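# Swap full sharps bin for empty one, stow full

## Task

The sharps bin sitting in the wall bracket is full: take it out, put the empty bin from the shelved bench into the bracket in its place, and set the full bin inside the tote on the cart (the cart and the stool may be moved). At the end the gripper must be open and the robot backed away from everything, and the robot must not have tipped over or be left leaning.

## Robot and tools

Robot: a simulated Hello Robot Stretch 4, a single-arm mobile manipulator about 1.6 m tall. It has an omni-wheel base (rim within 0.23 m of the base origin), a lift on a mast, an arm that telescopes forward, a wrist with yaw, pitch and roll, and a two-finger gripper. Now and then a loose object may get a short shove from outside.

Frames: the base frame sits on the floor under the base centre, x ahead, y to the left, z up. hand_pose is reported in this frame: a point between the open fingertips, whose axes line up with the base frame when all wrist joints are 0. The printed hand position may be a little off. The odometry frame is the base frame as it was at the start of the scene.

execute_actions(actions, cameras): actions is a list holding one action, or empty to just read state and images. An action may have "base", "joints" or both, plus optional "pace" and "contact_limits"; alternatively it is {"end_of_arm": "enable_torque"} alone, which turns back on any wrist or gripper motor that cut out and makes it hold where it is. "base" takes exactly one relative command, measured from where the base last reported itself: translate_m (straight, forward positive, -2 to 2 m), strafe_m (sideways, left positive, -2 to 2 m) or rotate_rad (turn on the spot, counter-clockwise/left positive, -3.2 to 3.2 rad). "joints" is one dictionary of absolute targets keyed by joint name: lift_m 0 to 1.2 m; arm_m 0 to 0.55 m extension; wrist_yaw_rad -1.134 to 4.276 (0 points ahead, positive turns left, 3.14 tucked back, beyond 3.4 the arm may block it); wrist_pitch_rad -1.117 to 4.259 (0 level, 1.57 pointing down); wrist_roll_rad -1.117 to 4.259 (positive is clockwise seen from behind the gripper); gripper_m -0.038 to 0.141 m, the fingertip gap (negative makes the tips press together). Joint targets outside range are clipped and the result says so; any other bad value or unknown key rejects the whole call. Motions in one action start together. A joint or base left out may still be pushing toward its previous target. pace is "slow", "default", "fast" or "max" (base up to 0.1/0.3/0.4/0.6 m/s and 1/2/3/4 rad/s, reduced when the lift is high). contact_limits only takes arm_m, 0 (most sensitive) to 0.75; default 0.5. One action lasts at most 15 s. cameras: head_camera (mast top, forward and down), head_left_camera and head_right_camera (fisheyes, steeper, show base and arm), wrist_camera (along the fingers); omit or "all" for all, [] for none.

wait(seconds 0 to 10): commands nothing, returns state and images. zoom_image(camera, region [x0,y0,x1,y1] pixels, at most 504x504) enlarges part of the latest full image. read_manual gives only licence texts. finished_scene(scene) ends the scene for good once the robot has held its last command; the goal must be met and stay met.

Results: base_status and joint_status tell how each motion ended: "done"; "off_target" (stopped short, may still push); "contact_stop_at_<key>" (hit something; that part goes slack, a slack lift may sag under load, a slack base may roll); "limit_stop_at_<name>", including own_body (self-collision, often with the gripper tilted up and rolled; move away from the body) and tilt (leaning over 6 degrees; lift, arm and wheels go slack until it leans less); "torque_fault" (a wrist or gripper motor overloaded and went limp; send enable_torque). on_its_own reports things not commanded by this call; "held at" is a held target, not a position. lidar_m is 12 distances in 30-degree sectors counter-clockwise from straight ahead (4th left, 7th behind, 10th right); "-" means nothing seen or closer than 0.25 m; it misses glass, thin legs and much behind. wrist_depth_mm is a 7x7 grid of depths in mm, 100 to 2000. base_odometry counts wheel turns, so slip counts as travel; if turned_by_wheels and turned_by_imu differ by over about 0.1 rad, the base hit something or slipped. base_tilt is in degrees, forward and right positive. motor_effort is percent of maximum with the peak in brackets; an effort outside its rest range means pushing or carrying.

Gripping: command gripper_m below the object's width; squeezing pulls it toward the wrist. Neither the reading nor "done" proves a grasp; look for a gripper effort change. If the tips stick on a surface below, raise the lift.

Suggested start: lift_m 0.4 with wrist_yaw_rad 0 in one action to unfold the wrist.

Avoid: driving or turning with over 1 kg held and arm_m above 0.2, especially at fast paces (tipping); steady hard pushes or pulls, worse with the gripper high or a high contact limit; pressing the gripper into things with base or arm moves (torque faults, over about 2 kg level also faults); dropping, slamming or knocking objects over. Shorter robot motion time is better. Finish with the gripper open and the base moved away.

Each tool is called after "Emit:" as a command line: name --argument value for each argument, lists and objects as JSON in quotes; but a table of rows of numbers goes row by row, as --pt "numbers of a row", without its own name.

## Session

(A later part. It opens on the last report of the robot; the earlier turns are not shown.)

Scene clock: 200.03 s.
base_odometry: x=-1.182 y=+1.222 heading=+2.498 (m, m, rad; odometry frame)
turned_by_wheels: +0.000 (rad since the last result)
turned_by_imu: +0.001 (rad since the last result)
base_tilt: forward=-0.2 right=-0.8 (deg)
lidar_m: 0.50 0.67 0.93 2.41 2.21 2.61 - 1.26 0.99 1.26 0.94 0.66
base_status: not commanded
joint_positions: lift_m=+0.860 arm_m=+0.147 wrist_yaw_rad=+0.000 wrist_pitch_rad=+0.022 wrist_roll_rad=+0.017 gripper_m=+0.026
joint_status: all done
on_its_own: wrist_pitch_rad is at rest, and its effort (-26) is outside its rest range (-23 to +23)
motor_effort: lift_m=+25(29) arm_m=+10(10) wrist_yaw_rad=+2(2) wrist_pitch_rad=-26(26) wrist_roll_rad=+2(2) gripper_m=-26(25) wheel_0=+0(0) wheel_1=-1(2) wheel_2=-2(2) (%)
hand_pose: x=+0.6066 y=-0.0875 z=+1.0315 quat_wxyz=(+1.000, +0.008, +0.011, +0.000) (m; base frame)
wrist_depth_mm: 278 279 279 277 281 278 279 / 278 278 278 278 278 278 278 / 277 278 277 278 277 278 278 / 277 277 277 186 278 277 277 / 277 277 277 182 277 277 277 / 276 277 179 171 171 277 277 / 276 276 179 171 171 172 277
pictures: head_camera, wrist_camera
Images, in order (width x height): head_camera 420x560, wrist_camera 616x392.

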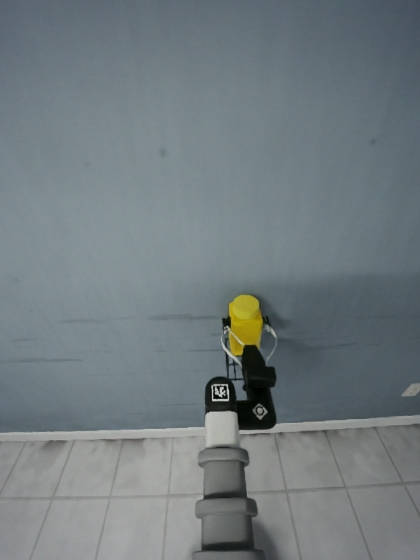

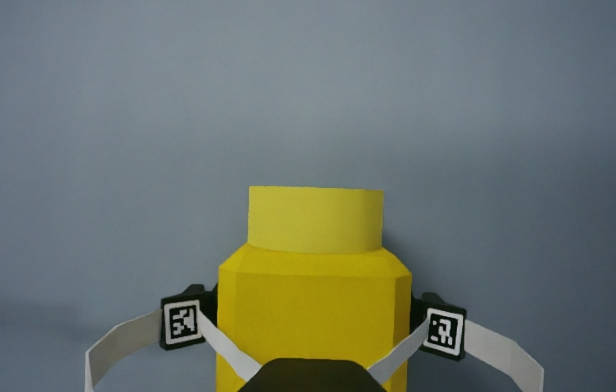

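Emit:
execute_actions --actions '[{"base": {"translate_m": -0.7}, "joints": {"arm_m": 0.0}, "pace": "default"}]' --cameras '["head_camera", "head_right_camera"]'

Emit:
execute_actions --actions '[{"base": {"rotate_rad": -1.55}, "pace": "default"}]'

Scene clock: 217.13 s.
base_odometry: x=-0.622 y=+0.802 heading=+2.498 (m, m, rad; odometry frame)
turned_by_wheels: +0.000 (rad since the last result)
turned_by_imu: +0.001 (rad since the last result)
base_tilt: forward=-0.2 right=-0.8 (deg)
lidar_m: 0.38 1.38 1.90 2.12 1.91 2.61 3.35 1.85 1.36 0.85 0.92 0.43
base_status: done
joint_positions: lift_m=+0.860 arm_m=+0.002 wrist_yaw_rad=+0.000 wrist_pitch_rad=+0.022 wrist_roll_rad=+0.017 gripper_m=+0.026
joint_status: all done
on_its_own: wrist_pitch_rad is at rest, and its effort (-26) is outside its rest range (-23 to +23)
motor_effort: lift_m=+24(25) arm_m=-9(10) wrist_yaw_rad=+1(1) wrist_pitch_rad=-26(26) wrist_roll_rad=+2(3) gripper_m=-25(24) wheel_0=-2(4) wheel_1=-1(3) wheel_2=+0(12) (%)
hand_pose: x=+0.4615 y=-0.0875 z=+1.0315 quat_wxyz=(+1.000, +0.008, +0.011, +0.000) (m; base frame)
wrist_depth_mm: 1118 1138 1118 1118 1118 1118 1118 / 1098 1098 1118 1118 1098 1118 1138 / 1118 1118 1098 1118 1118 1118 1118 / 1118 1098 1118 185 1118 1118 1118 / 1098 1098 1118 182 1098 1098 1118 / 1098 1098 179 171 172 1118 1118 / 1098 1118 178 171 171 171 1098
pictures: head_camera, head_right_camera
Images, in order (width x height): head_camera 420x560, head_right_camera 420x672.

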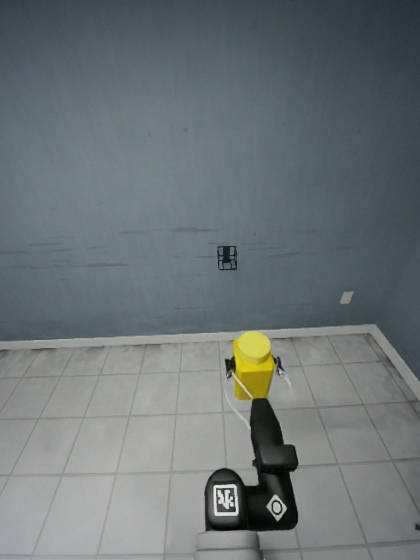

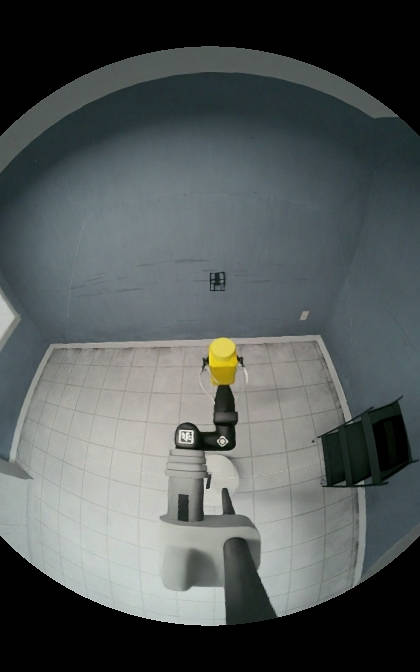

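Scene clock: 219.17 s.
base_odometry: x=-0.622 y=+0.802 heading=+0.948 (m, m, rad; odometry frame)
turned_by_wheels: -1.550 (rad since the last result)
turned_by_imu: -1.570 (rad since the last result)
base_tilt: forward=-0.2 right=-0.8 (deg)
lidar_m: 0.39 1.31 1.35 1.23 1.40 1.94 1.94 1.93 2.66 2.58 1.81 0.43
base_status: done
joint_positions: lift_m=+0.860 arm_m=+0.002 wrist_yaw_rad=+0.000 wrist_pitch_rad=+0.022 wrist_roll_rad=+0.017 gripper_m=+0.026
joint_status: not commanded
on_its_own: wrist_pitch_rad is at rest, and its effort (-26) is outside its rest range (-23 to +23)
motor_effort: lift_m=+24(24) arm_m=-9(9) wrist_yaw_rad=+2(4) wrist_pitch_rad=-26(26) wrist_roll_rad=+3(3) gripper_m=-25(26) wheel_0=+1(5) wheel_1=+0(9) wheel_2=+0(9) (%)
hand_pose: x=+0.4615 y=-0.0875 z=+1.0315 quat_wxyz=(+1.000, +0.008, +0.011, +0.000) (m; base frame)
wrist_depth_mm: 1078 1098 1078 1078 1078 1060 1060 / 1098 1098 1078 1060 1078 1060 1060 / 1098 1078 1060 1060 1060 1042 1042 / 1078 1078 1078 185 1060 1060 1042 / 1078 1078 1078 181 1042 1060 1025 / 1060 1078 179 171 172 1042 1060 / 1078 788 178 171 171 171 1060
pictures: head_camera, head_left_camera, head_right_camera, wrist_camera
Images, in order (width x height): head_camera 420x560, head_left_camera 420x672, head_right_camera 420x672, wrist_camera 616x392.

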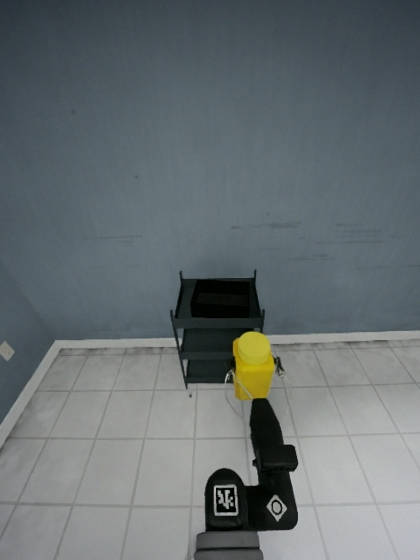

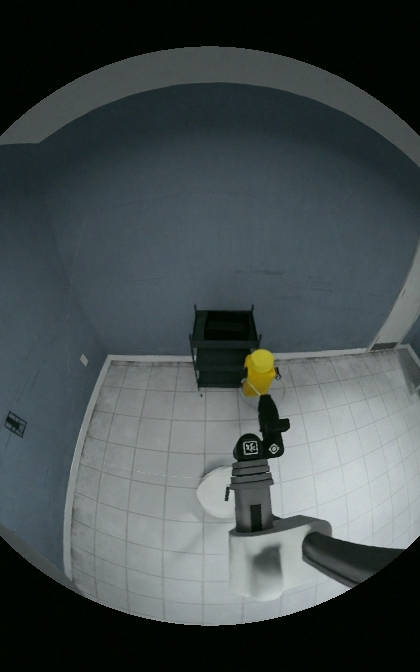

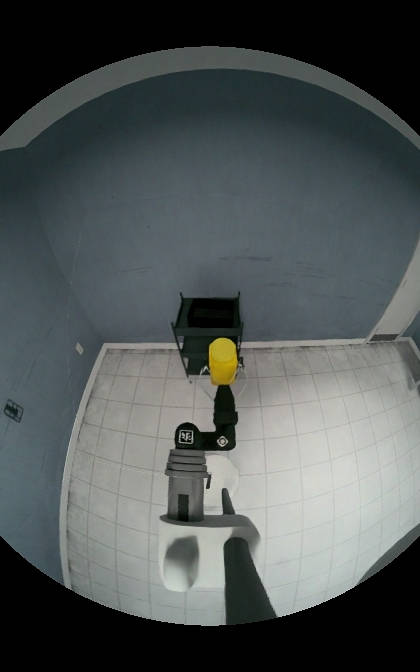

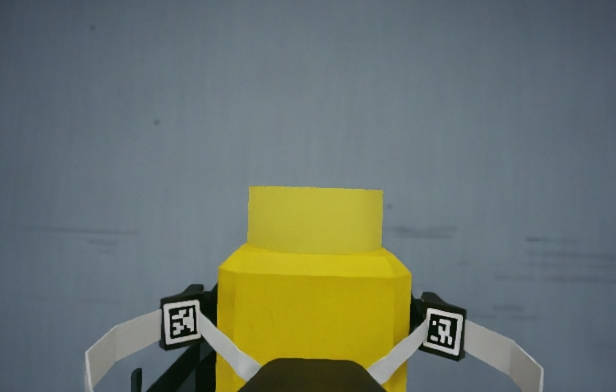

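Emit:
zoom_image --camera "head_camera" --region '[160, 260, 280, 360]'

Region (160, 260, 280, 360) of head_camera's 420x560 image, scaled by 4.200, with more detail than that image has.

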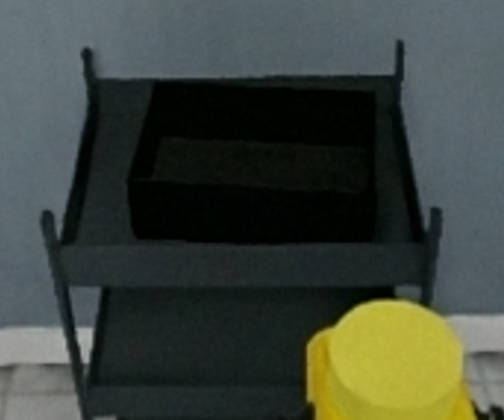

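Emit:
execute_actions --actions '[{"base": {"strafe_m": 0.072}, "pace": "fast"}]' --cameras '[]'

Emit:
execute_actions --actions '[{"base": {"translate_m": 0.36}, "pace": "default"}]'

Scene clock: 282.50 s.
base_odometry: x=-0.681 y=+0.844 heading=+0.948 (m, m, rad; odometry frame)
turned_by_wheels: +0.000 (rad since the last result)
turned_by_imu: +0.001 (rad since the last result)
base_tilt: forward=-0.1 right=-0.7 (deg)
lidar_m: 0.39 1.37 1.31 1.16 1.32 1.86 2.28 1.93 2.61 2.63 1.80 0.42
base_status: done
joint_positions: lift_m=+0.860 arm_m=+0.002 wrist_yaw_rad=+0.000 wrist_pitch_rad=+0.022 wrist_roll_rad=+0.017 gripper_m=+0.026
joint_status: not commanded
on_its_own: wrist_pitch_rad is at rest, and its effort (-26) is outside its rest range (-23 to +23)
motor_effort: lift_m=+24(25) arm_m=-9(9) wrist_yaw_rad=+2(5) wrist_pitch_rad=-26(26) wrist_roll_rad=+3(3) gripper_m=-24(26) wheel_0=+1(9) wheel_1=-1(12) wheel_2=+0(1) (%)
hand_pose: x=+0.4615 y=-0.0874 z=+1.0315 quat_wxyz=(+1.000, +0.008, +0.011, +0.000) (m; base frame)
wrist_depth_mm: 1098 1098 1098 1078 1078 1060 1060 / 1098 1078 1078 1078 1078 1060 1042 / 1078 1098 1098 1060 1060 1060 1060 / 1098 1078 1078 185 1060 1042 1042 / 1078 1098 1078 181 1060 1042 1060 / 1078 1078 172 171 172 1060 1060 / 1078 1078 179 171 171 172 1042
pictures: none
No camera images: the call's "cameras" was empty. Leave "cameras" out to get every camera's image.

Scene clock: 285.17 s.
base_odometry: x=-0.471 y=+1.136 heading=+0.948 (m, m, rad; odometry frame)
turned_by_wheels: +0.000 (rad since the last result)
turned_by_imu: +0.001 (rad since the last result)
base_tilt: forward=-0.2 right=-0.8 (deg)
lidar_m: 0.38 0.53 1.29 1.18 1.31 1.81 2.31 2.31 2.75 2.65 1.30 0.40
base_status: done
joint_positions: lift_m=+0.860 arm_m=+0.002 wrist_yaw_rad=+0.000 wrist_pitch_rad=+0.022 wrist_roll_rad=+0.017 gripper_m=+0.026
joint_status: not commanded
on_its_own: wrist_pitch_rad is at rest, and its effort (-27) is outside its rest range (-23 to +23)
motor_effort: lift_m=+24(24) arm_m=-9(9) wrist_yaw_rad=+1(0) wrist_pitch_rad=-27(26) wrist_roll_rad=+2(3) gripper_m=-25(25) wheel_0=+1(4) wheel_1=+1(5) wheel_2=+2(10) (%)
hand_pose: x=+0.4615 y=-0.0874 z=+1.0315 quat_wxyz=(+1.000, +0.008, +0.011, +0.000) (m; base frame)
wrist_depth_mm: 732 715 723 715 715 707 707 / 732 723 723 715 707 707 699 / 732 723 715 715 707 707 699 / 723 723 707 186 707 707 707 / 723 723 715 182 699 699 699 / 723 715 172 171 171 699 699 / 715 715 179 171 171 171 691
pictures: head_camera, head_left_camera, head_right_camera, wrist_camera
Images, in order (width x height): head_camera 420x560, head_left_camera 420x672, head_right_camera 420x672, wrist_camera 616x392.

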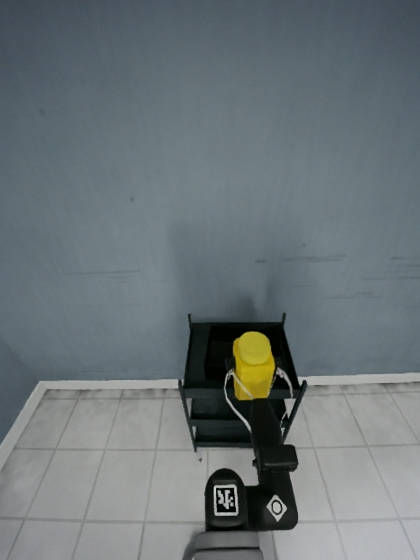

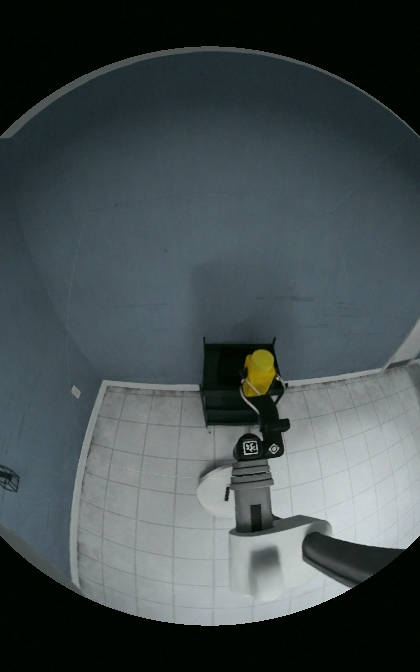

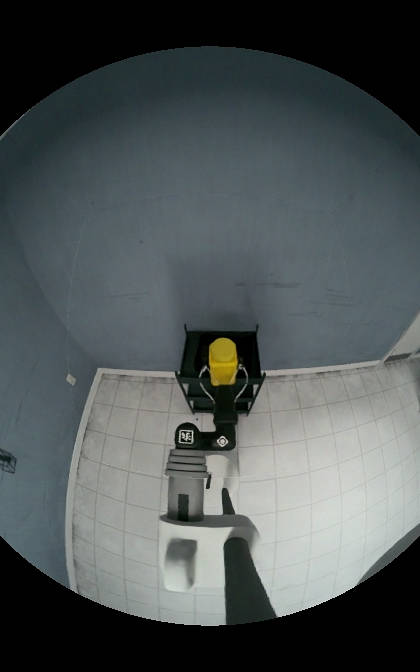

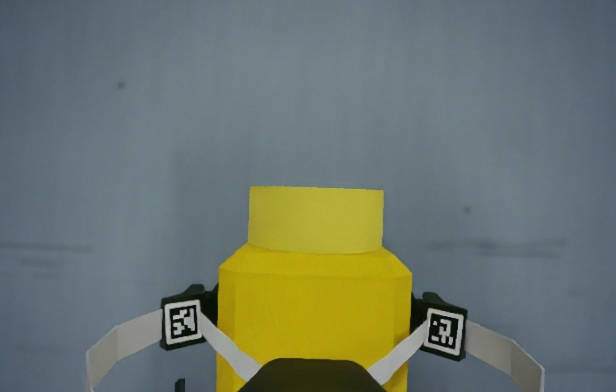

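Emit:
zoom_image --camera "head_camera" --region '[170, 300, 320, 420]'

Region (170, 300, 320, 420) of head_camera's 420x560 image, scaled by 3.360, with more detail than that image has; it fills the top 403 rows of this view, and the rest is white.

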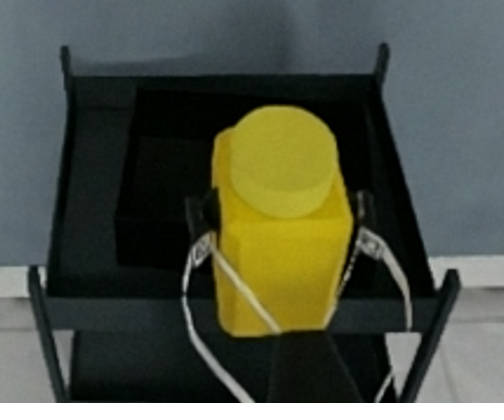

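Emit:
execute_actions --actions '[{"joints": {"arm_m": 0.234, "lift_m": 0.79}, "pace": "default"}]'

Scene clock: 312.37 s.
base_odometry: x=-0.471 y=+1.136 heading=+0.948 (m, m, rad; odometry frame)
turned_by_wheels: +0.000 (rad since the last result)
turned_by_imu: +0.001 (rad since the last result)
base_tilt: forward=-0.2 right=-0.7 (deg)
lidar_m: 0.50 0.55 1.32 1.16 1.33 1.83 2.29 2.27 2.74 2.64 1.28 0.53
base_status: not commanded
joint_positions: lift_m=+0.790 arm_m=+0.232 wrist_yaw_rad=+0.000 wrist_pitch_rad=+0.022 wrist_roll_rad=+0.017 gripper_m=+0.026
joint_status: all done
on_its_own: wrist_pitch_rad is at rest, and its effort (-25) is outside its rest range (-23 to +23)
motor_effort: lift_m=+19(21) arm_m=+9(12) wrist_yaw_rad=+0(1) wrist_pitch_rad=-25(26) wrist_roll_rad=+3(2) gripper_m=-25(27) wheel_0=+1(1) wheel_1=+1(1) wheel_2=+2(2) (%)
hand_pose: x=+0.6917 y=-0.0874 z=+0.9620 quat_wxyz=(+1.000, +0.008, +0.011, +0.000) (m; base frame)
wrist_depth_mm: 496 496 492 488 480 484 477 / 496 492 492 484 484 480 480 / 492 492 488 484 484 480 477 / 492 492 484 185 480 477 477 / 492 488 484 182 484 480 473 / 492 488 179 170 172 477 477 / 492 488 178 171 171 172 473
pictures: head_camera, head_left_camera, head_right_camera, wrist_camera
Images, in order (width x height): head_camera 420x560, head_left_camera 420x672, head_right_camera 420x672, wrist_camera 616x392.

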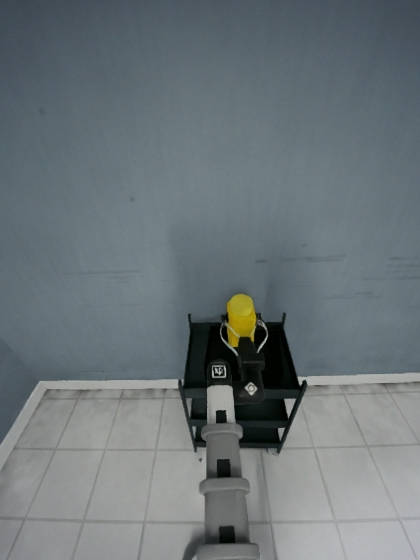

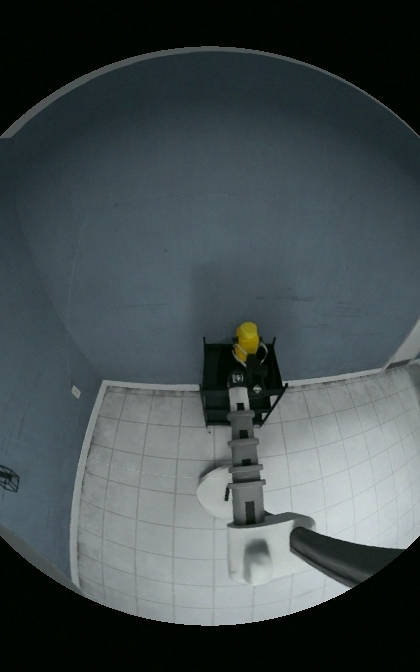

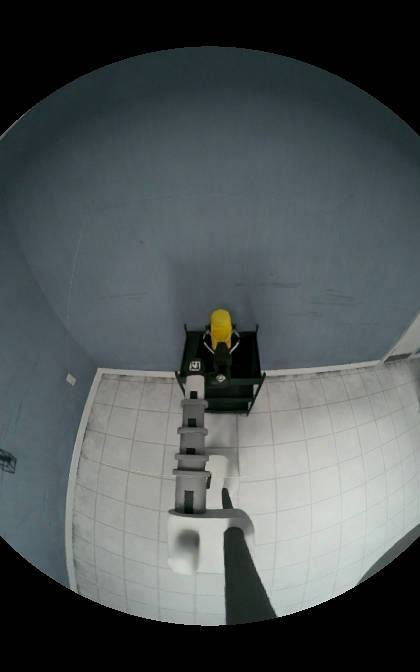

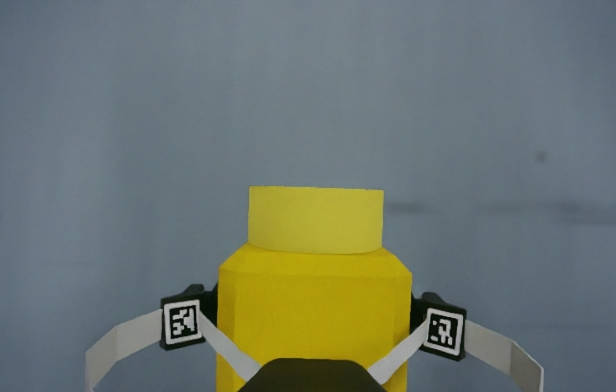

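Emit:
execute_actions --actions '[{"joints": {"lift_m": 0.7}, "pace": "default"}]' --cameras '["head_camera", "wrist_camera"]'

Emit:
zoom_image --camera "head_camera" --region '[170, 290, 320, 420]'

Scene clock: 319.80 s.
base_odometry: x=-0.471 y=+1.136 heading=+0.948 (m, m, rad; odometry frame)
turned_by_wheels: +0.000 (rad since the last result)
turned_by_imu: +0.001 (rad since the last result)
base_tilt: forward=-0.2 right=-0.7 (deg)
lidar_m: 0.51 0.54 1.30 1.16 1.33 1.87 2.30 2.29 2.75 2.64 1.30 0.54
base_status: not commanded
joint_positions: lift_m=+0.700 arm_m=+0.232 wrist_yaw_rad=+0.000 wrist_pitch_rad=+0.022 wrist_roll_rad=+0.017 gripper_m=+0.026
joint_status: all done
on_its_own: wrist_pitch_rad is at rest, and its effort (-26) is outside its rest range (-23 to +23)
motor_effort: lift_m=+18(20) arm_m=+9(10) wrist_yaw_rad=+0(1) wrist_pitch_rad=-26(26) wrist_roll_rad=+3(3) gripper_m=-24(25) wheel_0=+1(1) wheel_1=+1(1) wheel_2=+2(2) (%)
hand_pose: x=+0.6917 y=-0.0874 z=+0.8720 quat_wxyz=(+1.000, +0.008, +0.011, +0.000) (m; base frame)
wrist_depth_mm: 496 496 488 488 484 480 477 / 496 492 492 484 484 477 477 / 496 492 488 484 480 477 477 / 496 492 484 185 477 477 473 / 492 488 484 182 480 477 477 / 488 488 179 171 172 473 473 / 488 413 178 171 171 171 473
pictures: head_camera, wrist_camera
Images, in order (width x height): head_camera 420x560, wrist_camera 616x392.

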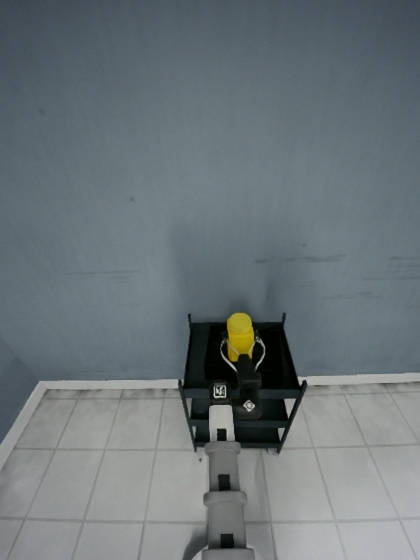

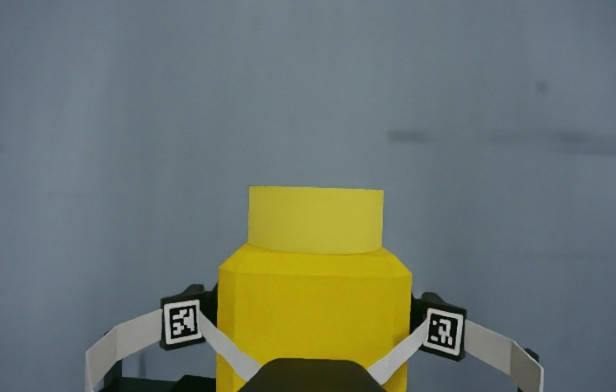

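Region (170, 290, 320, 420) of head_camera's 420x560 image, scaled by 3.360, with more detail than that image has; it fills the top 437 rows of this view, and the rest is white.

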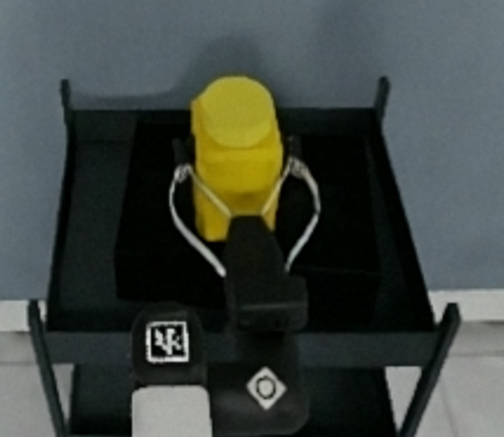

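Emit:
execute_actions --actions '[{"joints": {"lift_m": 0.645}, "pace": "slow"}]' --cameras '["head_camera", "wrist_camera"]'

Scene clock: 327.50 s.
base_odometry: x=-0.471 y=+1.136 heading=+0.948 (m, m, rad; odometry frame)
turned_by_wheels: +0.000 (rad since the last result)
turned_by_imu: +0.001 (rad since the last result)
base_tilt: forward=-0.1 right=-0.8 (deg)
lidar_m: 0.51 0.55 1.29 1.18 1.31 1.83 2.31 2.30 2.77 2.66 1.32 0.53
base_status: not commanded
joint_positions: lift_m=+0.645 arm_m=+0.232 wrist_yaw_rad=+0.000 wrist_pitch_rad=+0.022 wrist_roll_rad=+0.017 gripper_m=+0.026
joint_status: all done
on_its_own: wrist_pitch_rad is at rest, and its effort (-26) is outside its rest range (-23 to +23)
motor_effort: lift_m=+18(20) arm_m=+9(9) wrist_yaw_rad=+0(0) wrist_pitch_rad=-26(27) wrist_roll_rad=+3(2) gripper_m=-23(25) wheel_0=+1(1) wheel_1=+1(1) wheel_2=+2(2) (%)
hand_pose: x=+0.6917 y=-0.0874 z=+0.8170 quat_wxyz=(+1.000, +0.008, +0.011, +0.000) (m; base frame)
wrist_depth_mm: 496 492 492 488 484 484 477 / 492 496 492 488 484 480 477 / 496 492 492 484 480 480 477 / 492 492 488 185 477 477 477 / 492 488 484 181 480 477 473 / 492 410 179 170 172 473 477 / 492 251 178 171 171 172 469
pictures: head_camera, wrist_camera
Images, in order (width x height): head_camera 420x560, wrist_camera 616x392.

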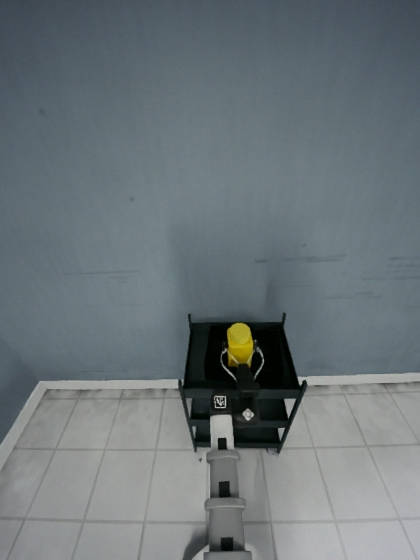

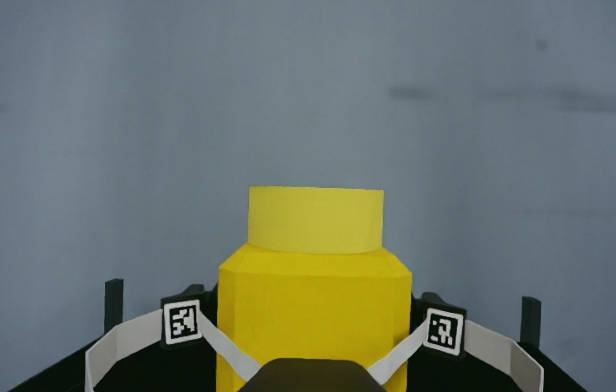

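Emit:
execute_actions --actions '[{"joints": {"lift_m": 0.627}, "pace": "slow"}]' --cameras '["wrist_camera"]'

Scene clock: 331.90 s.
base_odometry: x=-0.471 y=+1.136 heading=+0.948 (m, m, rad; odometry frame)
turned_by_wheels: +0.000 (rad since the last result)
turned_by_imu: +0.001 (rad since the last result)
base_tilt: forward=-0.2 right=-0.7 (deg)
lidar_m: 0.51 0.53 1.29 1.17 1.33 1.85 2.31 2.29 2.78 2.65 1.30 0.53
base_status: not commanded
joint_positions: lift_m=+0.627 arm_m=+0.232 wrist_yaw_rad=+0.000 wrist_pitch_rad=+0.022 wrist_roll_rad=+0.017 gripper_m=+0.026
joint_status: all done
on_its_own: wrist_pitch_rad is at rest, and its effort (-25) is outside its rest range (-23 to +23)
motor_effort: lift_m=+18(18) arm_m=+10(9) wrist_yaw_rad=+1(0) wrist_pitch_rad=-25(26) wrist_roll_rad=+2(3) gripper_m=-25(25) wheel_0=+1(1) wheel_1=+1(1) wheel_2=+2(2) (%)
hand_pose: x=+0.6917 y=-0.0874 z=+0.7990 quat_wxyz=(+1.000, +0.008, +0.011, +0.000) (m; base frame)
wrist_depth_mm: 496 492 488 488 484 484 480 / 492 492 488 484 484 480 477 / 496 488 488 480 484 480 477 / 492 492 488 185 480 477 477 / 492 488 488 182 480 477 473 / 488 407 179 171 172 473 473 / 286 250 178 170 172 172 272
pictures: wrist_camera
Images, in order (width x height): wrist_camera 616x392.

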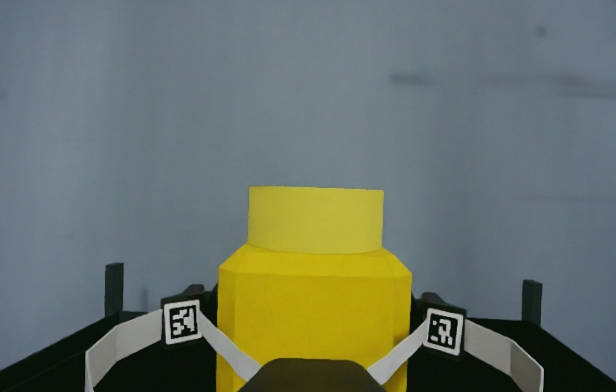

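Emit:
execute_actions --actions '[{"joints": {"lift_m": 0.615}, "pace": "slow"}]' --cameras '["wrist_camera"]'

Scene clock: 335.70 s.
base_odometry: x=-0.471 y=+1.136 heading=+0.948 (m, m, rad; odometry frame)
turned_by_wheels: +0.000 (rad since the last result)
turned_by_imu: +0.001 (rad since the last result)
base_tilt: forward=-0.2 right=-0.7 (deg)
lidar_m: 0.50 0.53 1.29 1.18 1.33 1.83 2.31 2.31 2.75 2.66 1.33 0.53
base_status: not commanded
joint_positions: lift_m=+0.615 arm_m=+0.232 wrist_yaw_rad=+0.000 wrist_pitch_rad=+0.014 wrist_roll_rad=+0.017 gripper_m=+0.026
joint_status: all done
motor_effort: lift_m=+15(16) arm_m=+9(9) wrist_yaw_rad=+1(0) wrist_pitch_rad=-1(26) wrist_roll_rad=+2(2) gripper_m=-25(24) wheel_0=+1(1) wheel_1=+1(1) wheel_2=+2(2) (%)
hand_pose: x=+0.6917 y=-0.0874 z=+0.7897 quat_wxyz=(+1.000, +0.008, +0.007, +0.000) (m; base frame)
wrist_depth_mm: 500 500 492 488 488 484 484 / 496 496 492 492 488 480 480 / 500 492 488 484 480 480 477 / 496 492 492 187 484 480 477 / 492 492 488 179 477 477 477 / 488 397 173 171 172 477 473 / 216 249 178 171 171 173 270
pictures: wrist_camera
Images, in order (width x height): wrist_camera 616x392.

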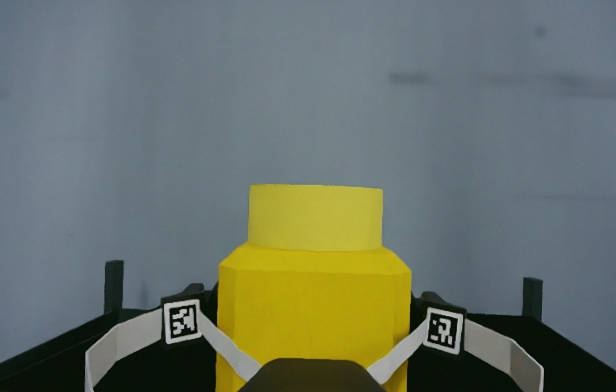

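Emit:
execute_actions --actions '[{"joints": {"gripper_m": 0.125, "arm_m": 0.216, "lift_m": 0.618}, "pace": "slow"}]' --cameras '["head_camera", "wrist_camera"]'

Scene clock: 344.07 s.
base_odometry: x=-0.471 y=+1.136 heading=+0.948 (m, m, rad; odometry frame)
turned_by_wheels: +0.000 (rad since the last result)
turned_by_imu: +0.001 (rad since the last result)
base_tilt: forward=-0.2 right=-0.8 (deg)
lidar_m: 0.51 0.55 1.30 1.18 1.32 1.83 2.33 2.32 2.77 2.65 1.29 0.54
base_status: not commanded
joint_positions: lift_m=+0.618 arm_m=+0.218 wrist_yaw_rad=+0.000 wrist_pitch_rad=+0.016 wrist_roll_rad=+0.017 gripper_m=+0.125
joint_status: all done
motor_effort: lift_m=+23(21) arm_m=-9(9) wrist_yaw_rad=-1(1) wrist_pitch_rad=-9(10) wrist_roll_rad=+2(3) gripper_m=+2(26) wheel_0=+1(1) wheel_1=+1(1) wheel_2=+2(2) (%)
hand_pose: x=+0.6770 y=-0.0874 z=+0.7913 quat_wxyz=(+1.000, +0.008, +0.008, +0.000) (m; base frame)
wrist_depth_mm: 512 512 508 504 500 496 492 / 512 508 504 504 500 492 496 / 508 508 504 500 496 492 492 / 512 508 504 206 496 492 488 / 504 504 500 196 496 492 492 / 504 283 195 190 190 322 488 / 217 241 345 152 198 320 268
pictures: head_camera, wrist_camera
Images, in order (width x height): head_camera 420x560, wrist_camera 616x392.

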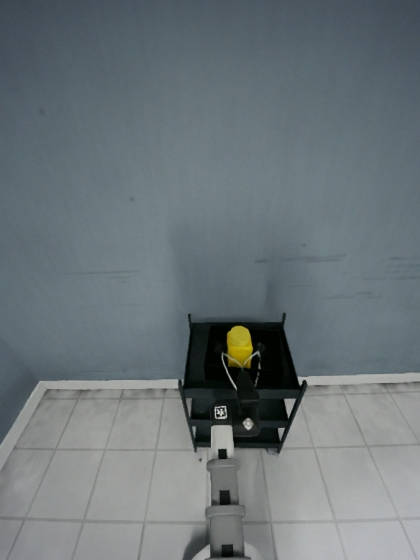

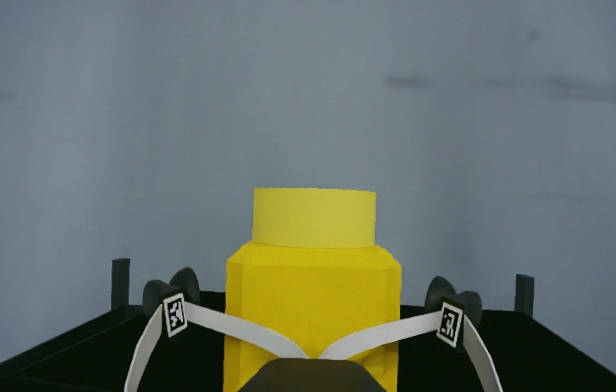

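Emit:
execute_actions --actions '[{"joints": {"lift_m": 0.66}, "pace": "fast"}]' --cameras '[]'

Emit:
execute_actions --actions '[{"base": {"translate_m": -0.1}, "joints": {"arm_m": 0.0, "gripper_m": 0.14}, "pace": "fast"}]' --cameras '["head_camera", "wrist_camera"]'

Scene clock: 375.60 s.
base_odometry: x=-0.471 y=+1.136 heading=+0.948 (m, m, rad; odometry frame)
turned_by_wheels: +0.000 (rad since the last result)
turned_by_imu: +0.001 (rad since the last result)
base_tilt: forward=-0.2 right=-0.7 (deg)
lidar_m: 0.51 0.54 1.28 1.16 1.32 1.84 2.32 2.29 2.74 2.66 1.33 0.53
base_status: not commanded
joint_positions: lift_m=+0.660 arm_m=+0.218 wrist_yaw_rad=+0.000 wrist_pitch_rad=+0.016 wrist_roll_rad=+0.017 gripper_m=+0.125
joint_status: all done
motor_effort: lift_m=+23(25) arm_m=-9(9) wrist_yaw_rad=+1(0) wrist_pitch_rad=-7(8) wrist_roll_rad=+3(2) gripper_m=+1(3) wheel_0=+1(1) wheel_1=+1(1) wheel_2=+2(3) (%)
hand_pose: x=+0.6770 y=-0.0874 z=+0.8334 quat_wxyz=(+1.000, +0.008, +0.008, +0.000) (m; base frame)
wrist_depth_mm: 517 508 508 508 504 500 496 / 512 508 512 504 500 496 492 / 508 512 500 500 496 496 492 / 508 504 500 500 496 496 488 / 508 504 500 500 496 492 488 / 504 500 216 202 220 488 488 / 500 362 343 151 199 325 484
pictures: none
No camera images: the call's "cameras" was empty. Leave "cameras" out to get every camera's image.

Scene clock: 377.07 s.
base_odometry: x=-0.529 y=+1.055 heading=+0.948 (m, m, rad; odometry frame)
turned_by_wheels: +0.000 (rad since the last result)
turned_by_imu: +0.000 (rad since the last result)
base_tilt: forward=-0.2 right=-0.7 (deg)
lidar_m: 0.61 1.04 1.28 1.14 1.32 1.84 2.30 2.18 2.76 2.66 1.42 0.65
base_status: done
joint_positions: lift_m=+0.660 arm_m=+0.002 wrist_yaw_rad=+0.000 wrist_pitch_rad=+0.016 wrist_roll_rad=+0.017 gripper_m=+0.140
joint_status: all done
motor_effort: lift_m=+23(23) arm_m=-9(11) wrist_yaw_rad=+1(0) wrist_pitch_rad=-8(8) wrist_roll_rad=+2(3) gripper_m=+0(2) wheel_0=+0(5) wheel_1=+1(5) wheel_2=-2(11) (%)
hand_pose: x=+0.4615 y=-0.0875 z=+0.8335 quat_wxyz=(+1.000, +0.008, +0.008, +0.000) (m; base frame)
wrist_depth_mm: 842 842 831 820 820 809 820 / 831 831 820 809 820 809 798 / 842 831 820 820 809 798 809 / 820 820 820 809 809 798 798 / 831 820 809 530 809 798 798 / 820 211 477 500 627 213 788 / 831 404 402 147 392 384 788
pictures: head_camera, wrist_camera
Images, in order (width x height): head_camera 420x560, wrist_camera 616x392.

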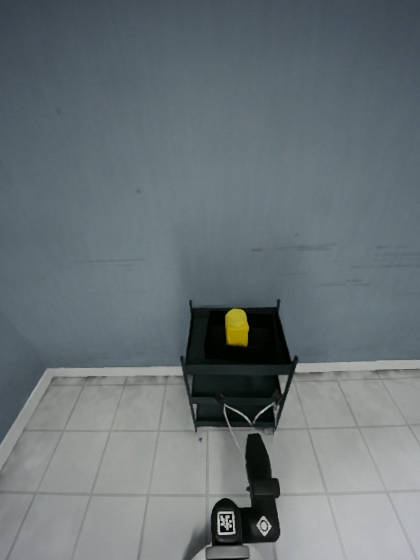

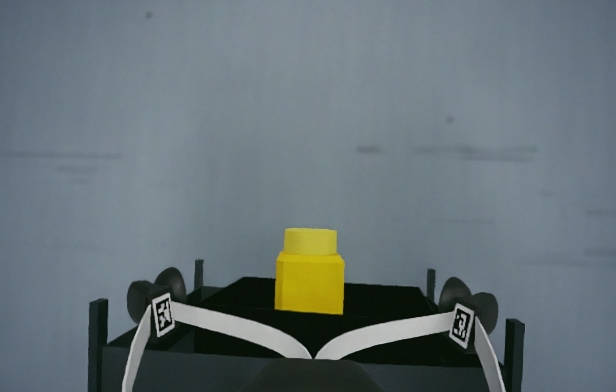

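Emit:
execute_actions --actions '[{"base": {"rotate_rad": -1.958}, "joints": {"lift_m": 0.25}, "pace": "max"}]' --cameras '["head_camera"]'

Scene clock: 383.17 s.
base_odometry: x=-0.529 y=+1.055 heading=-1.010 (m, m, rad; odometry frame)
turned_by_wheels: -1.958 (rad since the last result)
turned_by_imu: -1.982 (rad since the last result)
base_tilt: forward=-0.2 right=-0.7 (deg)
lidar_m: 2.68 2.50 1.29 0.62 0.59 1.11 1.26 1.17 1.41 2.18 2.16 2.29
base_status: done
joint_positions: lift_m=+0.250 arm_m=+0.002 wrist_yaw_rad=+0.000 wrist_pitch_rad=+0.016 wrist_roll_rad=+0.017 gripper_m=+0.140
joint_status: all done
motor_effort: lift_m=+17(19) arm_m=-9(9) wrist_yaw_rad=+2(1) wrist_pitch_rad=-8(7) wrist_roll_rad=+3(3) gripper_m=+3(0) wheel_0=-1(4) wheel_1=+0(8) wheel_2=-1(10) (%)
hand_pose: x=+0.4615 y=-0.0874 z=+0.4239 quat_wxyz=(+1.000, +0.008, +0.008, +0.000) (m; base frame)
wrist_depth_mm: - - - - - - - / - - - - - - - / - - - - - - - / - - - - - - - / - - - - - - 1921 / 1576 212 1576 1808 1808 213 1863 / 1098 1098 1118 147 1160 1098 1229
pictures: head_camera
Images, in order (width x height): head_camera 420x560.

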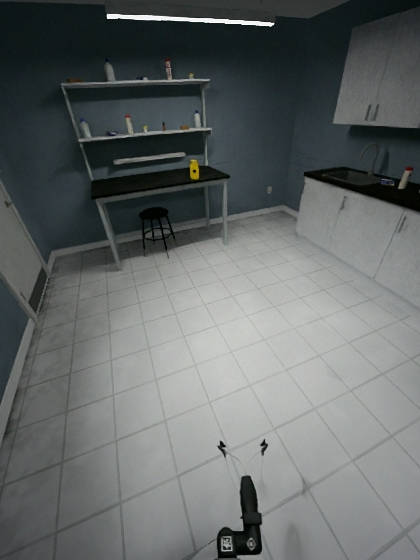

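The path to the bench is clear.

Emit:
execute_actions --actions '[{"base": {"translate_m": 2.0}, "joints": {"lift_m": 0.85}, "pace": "max"}]' --cameras '[]'

Emit:
execute_actions --actions '[{"base": {"rotate_rad": 0.366}, "pace": "max"}]'

Scene clock: 391.03 s.
base_odometry: x=+0.535 y=-0.639 heading=-1.010 (m, m, rad; odometry frame)
turned_by_wheels: +0.000 (rad since the last result)
turned_by_imu: +0.005 (rad since the last result)
base_tilt: forward=-0.1 right=-0.8 (deg)
lidar_m: 0.79 0.79 0.88 1.72 1.70 1.91 2.36 3.11 1.70 1.38 1.37 2.00
base_status: done
joint_positions: lift_m=+0.850 arm_m=+0.002 wrist_yaw_rad=+0.000 wrist_pitch_rad=+0.015 wrist_roll_rad=+0.017 gripper_m=+0.140
joint_status: all done
motor_effort: lift_m=+21(23) arm_m=-9(9) wrist_yaw_rad=+1(1) wrist_pitch_rad=-7(7) wrist_roll_rad=+3(2) gripper_m=+0(1) wheel_0=+0(8) wheel_1=+1(6) wheel_2=+0(14) (%)
hand_pose: x=+0.4615 y=-0.0874 z=+1.0236 quat_wxyz=(+1.000, +0.008, +0.008, +0.000) (m; base frame)
wrist_depth_mm: 1205 1308 1397 1499 1661 1863 1863 / 1098 1255 1366 1499 1661 1863 1921 / 1229 1281 1397 1537 1661 1808 1863 / 1205 1281 1366 1537 1708 1863 1863 / 1138 831 1060 1464 1661 1808 1863 / 559 211 627 715 732 213 1863 / 574 621 1366 147 1661 1756 1863
pictures: none
No camera images: the call's "cameras" was empty. Leave "cameras" out to get every camera's image.

Scene clock: 392.17 s.
base_odometry: x=+0.535 y=-0.639 heading=-0.644 (m, m, rad; odometry frame)
turned_by_wheels: +0.366 (rad since the last result)
turned_by_imu: +0.371 (rad since the last result)
base_tilt: forward=-0.2 right=-0.7 (deg)
lidar_m: 0.78 0.82 1.14 1.71 1.78 2.05 3.16 2.82 1.42 1.37 1.44 0.85
base_status: done
joint_positions: lift_m=+0.850 arm_m=+0.002 wrist_yaw_rad=+0.000 wrist_pitch_rad=+0.015 wrist_roll_rad=+0.017 gripper_m=+0.140
joint_status: not commanded
motor_effort: lift_m=+21(21) arm_m=-9(9) wrist_yaw_rad=+1(0) wrist_pitch_rad=-9(7) wrist_roll_rad=+3(3) gripper_m=+1(1) wheel_0=-1(5) wheel_1=+0(7) wheel_2=-2(7) (%)
hand_pose: x=+0.4615 y=-0.0874 z=+1.0236 quat_wxyz=(+1.000, +0.008, +0.008, +0.000) (m; base frame)
wrist_depth_mm: 1430 1430 1397 1366 1397 1366 1366 / 1138 1160 1397 1430 1366 1366 1366 / 1397 1397 1397 1366 1366 1366 1336 / 1397 1430 1397 1366 1397 1366 1366 / 1118 1205 1308 1118 976 1366 1366 / 615 211 615 634 627 213 661 / 1336 1366 1366 147 609 615 615
pictures: head_camera, head_left_camera, head_right_camera, wrist_camera
Images, in order (width x height): head_camera 420x560, head_left_camera 420x672, head_right_camera 420x672, wrist_camera 616x392.

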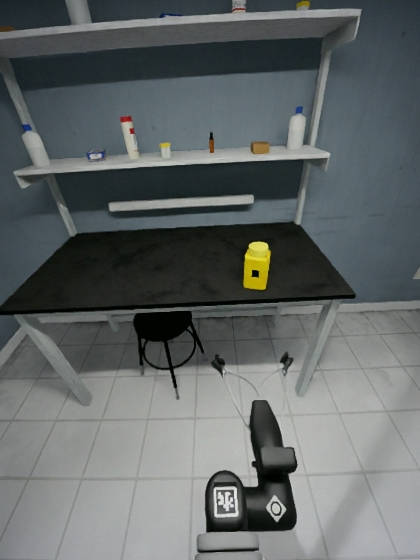

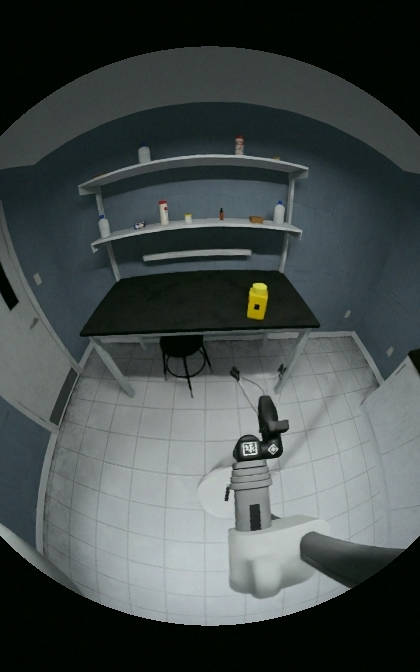

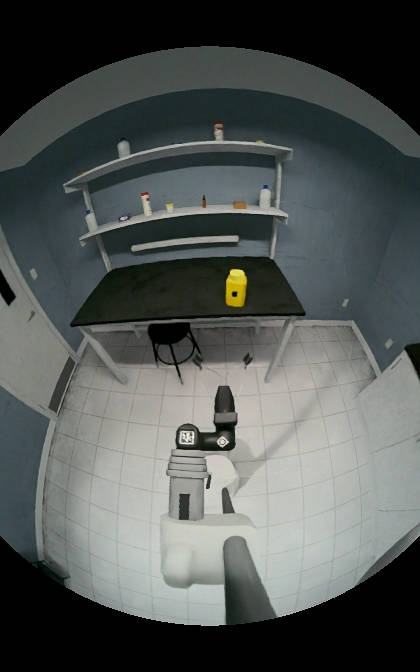

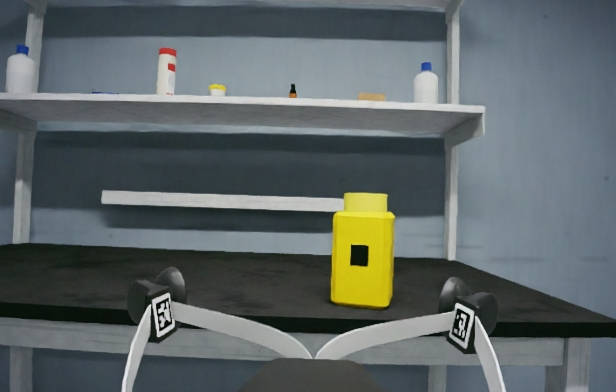

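Emit:
zoom_image --camera "wrist_camera" --region '[300, 180, 430, 330]'

Emit:
zoom_image --camera "head_camera" --region '[220, 230, 300, 310]'

Region (300, 180, 430, 330) of wrist_camera's 616x392 image, scaled by 3.360; it fills the left 437 columns of this view, and the rest is white.

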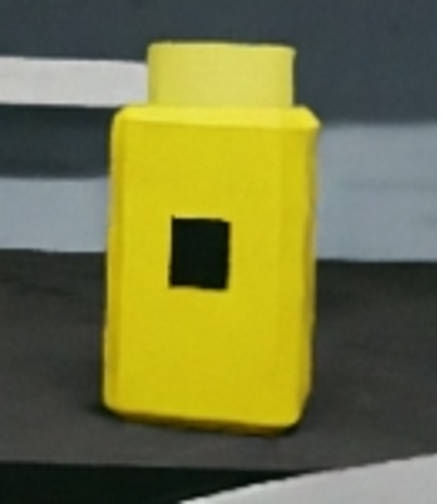

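Region (220, 230, 300, 310) of head_camera's 420x560 image, scaled by 6.300, with more detail than that image has.

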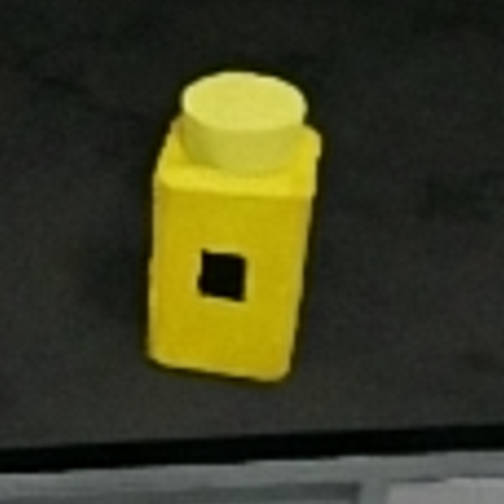

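Emit:
execute_actions --actions '[{"base": {"rotate_rad": -0.28}, "joints": {"lift_m": 0.863}, "pace": "max"}]' --cameras '[]'

Emit:
execute_actions --actions '[{"base": {"strafe_m": 0.157}, "joints": {"arm_m": 0.29}, "pace": "fast"}]' --cameras '["head_camera", "wrist_camera"]'

Scene clock: 436.30 s.
base_odometry: x=+0.535 y=-0.639 heading=-0.924 (m, m, rad; odometry frame)
turned_by_wheels: -0.280 (rad since the last result)
turned_by_imu: -0.283 (rad since the last result)
base_tilt: forward=-0.2 right=-0.7 (deg)
lidar_m: 0.78 0.79 0.94 1.71 1.71 1.98 3.13 3.14 1.62 1.38 1.36 0.95
base_status: done
joint_positions: lift_m=+0.863 arm_m=+0.002 wrist_yaw_rad=+0.000 wrist_pitch_rad=+0.015 wrist_roll_rad=+0.017 gripper_m=+0.140
joint_status: all done
motor_effort: lift_m=+22(26) arm_m=-9(9) wrist_yaw_rad=+2(1) wrist_pitch_rad=-8(6) wrist_roll_rad=+2(2) gripper_m=+2(0) wheel_0=+1(5) wheel_1=+1(6) wheel_2=+0(6) (%)
hand_pose: x=+0.4615 y=-0.0874 z=+1.0366 quat_wxyz=(+1.000, +0.008, +0.008, +0.000) (m; base frame)
wrist_depth_mm: 1255 1308 1366 1464 1576 1708 1808 / 1078 1281 1397 1430 1576 1661 1808 / 1229 1281 1366 1366 1576 1661 1756 / 1229 1281 1366 1464 1576 1661 1756 / 1205 1281 647 1397 1537 1661 1808 / 597 211 609 683 691 213 1756 / 564 591 1336 147 1537 1618 1756
pictures: none
No camera images: the call's "cameras" was empty. Leave "cameras" out to get every camera's image.

Scene clock: 437.97 s.
base_odometry: x=+0.660 y=-0.544 heading=-0.924 (m, m, rad; odometry frame)
turned_by_wheels: +0.000 (rad since the last result)
turned_by_imu: +0.000 (rad since the last result)
base_tilt: forward=-0.2 right=-0.8 (deg)
lidar_m: 0.76 0.74 0.86 1.56 1.58 1.82 3.16 3.17 1.80 1.53 1.52 0.90
base_status: done
joint_positions: lift_m=+0.863 arm_m=+0.288 wrist_yaw_rad=+0.000 wrist_pitch_rad=+0.015 wrist_roll_rad=+0.017 gripper_m=+0.140
joint_status: all done
motor_effort: lift_m=+21(21) arm_m=+10(10) wrist_yaw_rad=+0(1) wrist_pitch_rad=-7(8) wrist_roll_rad=+2(3) gripper_m=+0(1) wheel_0=+0(9) wheel_1=-1(13) wheel_2=+0(1) (%)
hand_pose: x=+0.7477 y=-0.0873 z=+1.0366 quat_wxyz=(+1.000, +0.008, +0.008, +0.000) (m; base frame)
wrist_depth_mm: 750 1008 1078 1160 1229 1308 1397 / 854 842 842 904 991 1308 1397 / 946 1025 1078 1138 1182 1308 1397 / 946 991 1078 402 1229 1281 1397 / 946 1008 1060 364 1205 1308 1397 / 591 212 366 359 683 213 1366 / 407 402 413 147 433 407 473
pictures: head_camera, wrist_camera
Images, in order (width x height): head_camera 420x560, wrist_camera 616x392.

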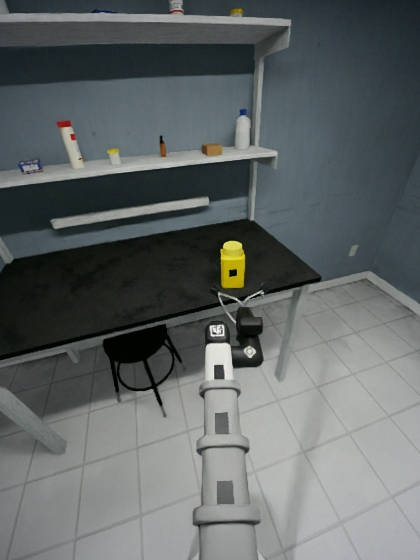

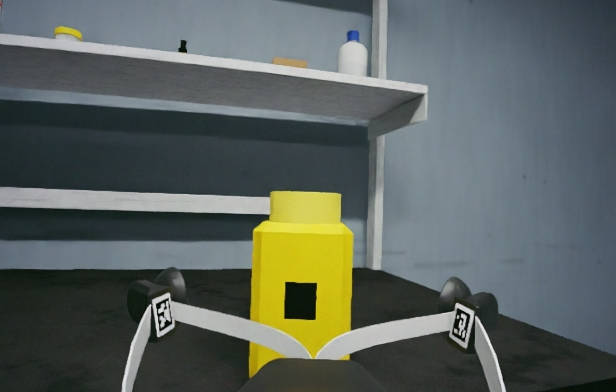

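Emit:
zoom_image --camera "wrist_camera" --region '[220, 180, 390, 392]'

Emit:
zoom_image --camera "head_camera" --region '[195, 230, 275, 310]'

Region (220, 180, 390, 392) of wrist_camera's 616x392 image, scaled by 2.377; it fills the left 404 columns of this view, and the rest is white.

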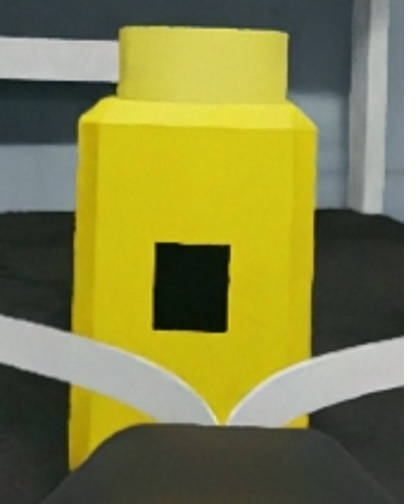

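Region (195, 230, 275, 310) of head_camera's 420x560 image, scaled by 6.300, with more detail than that image has.

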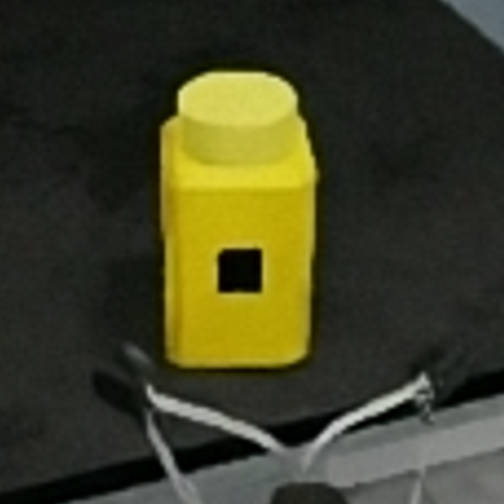

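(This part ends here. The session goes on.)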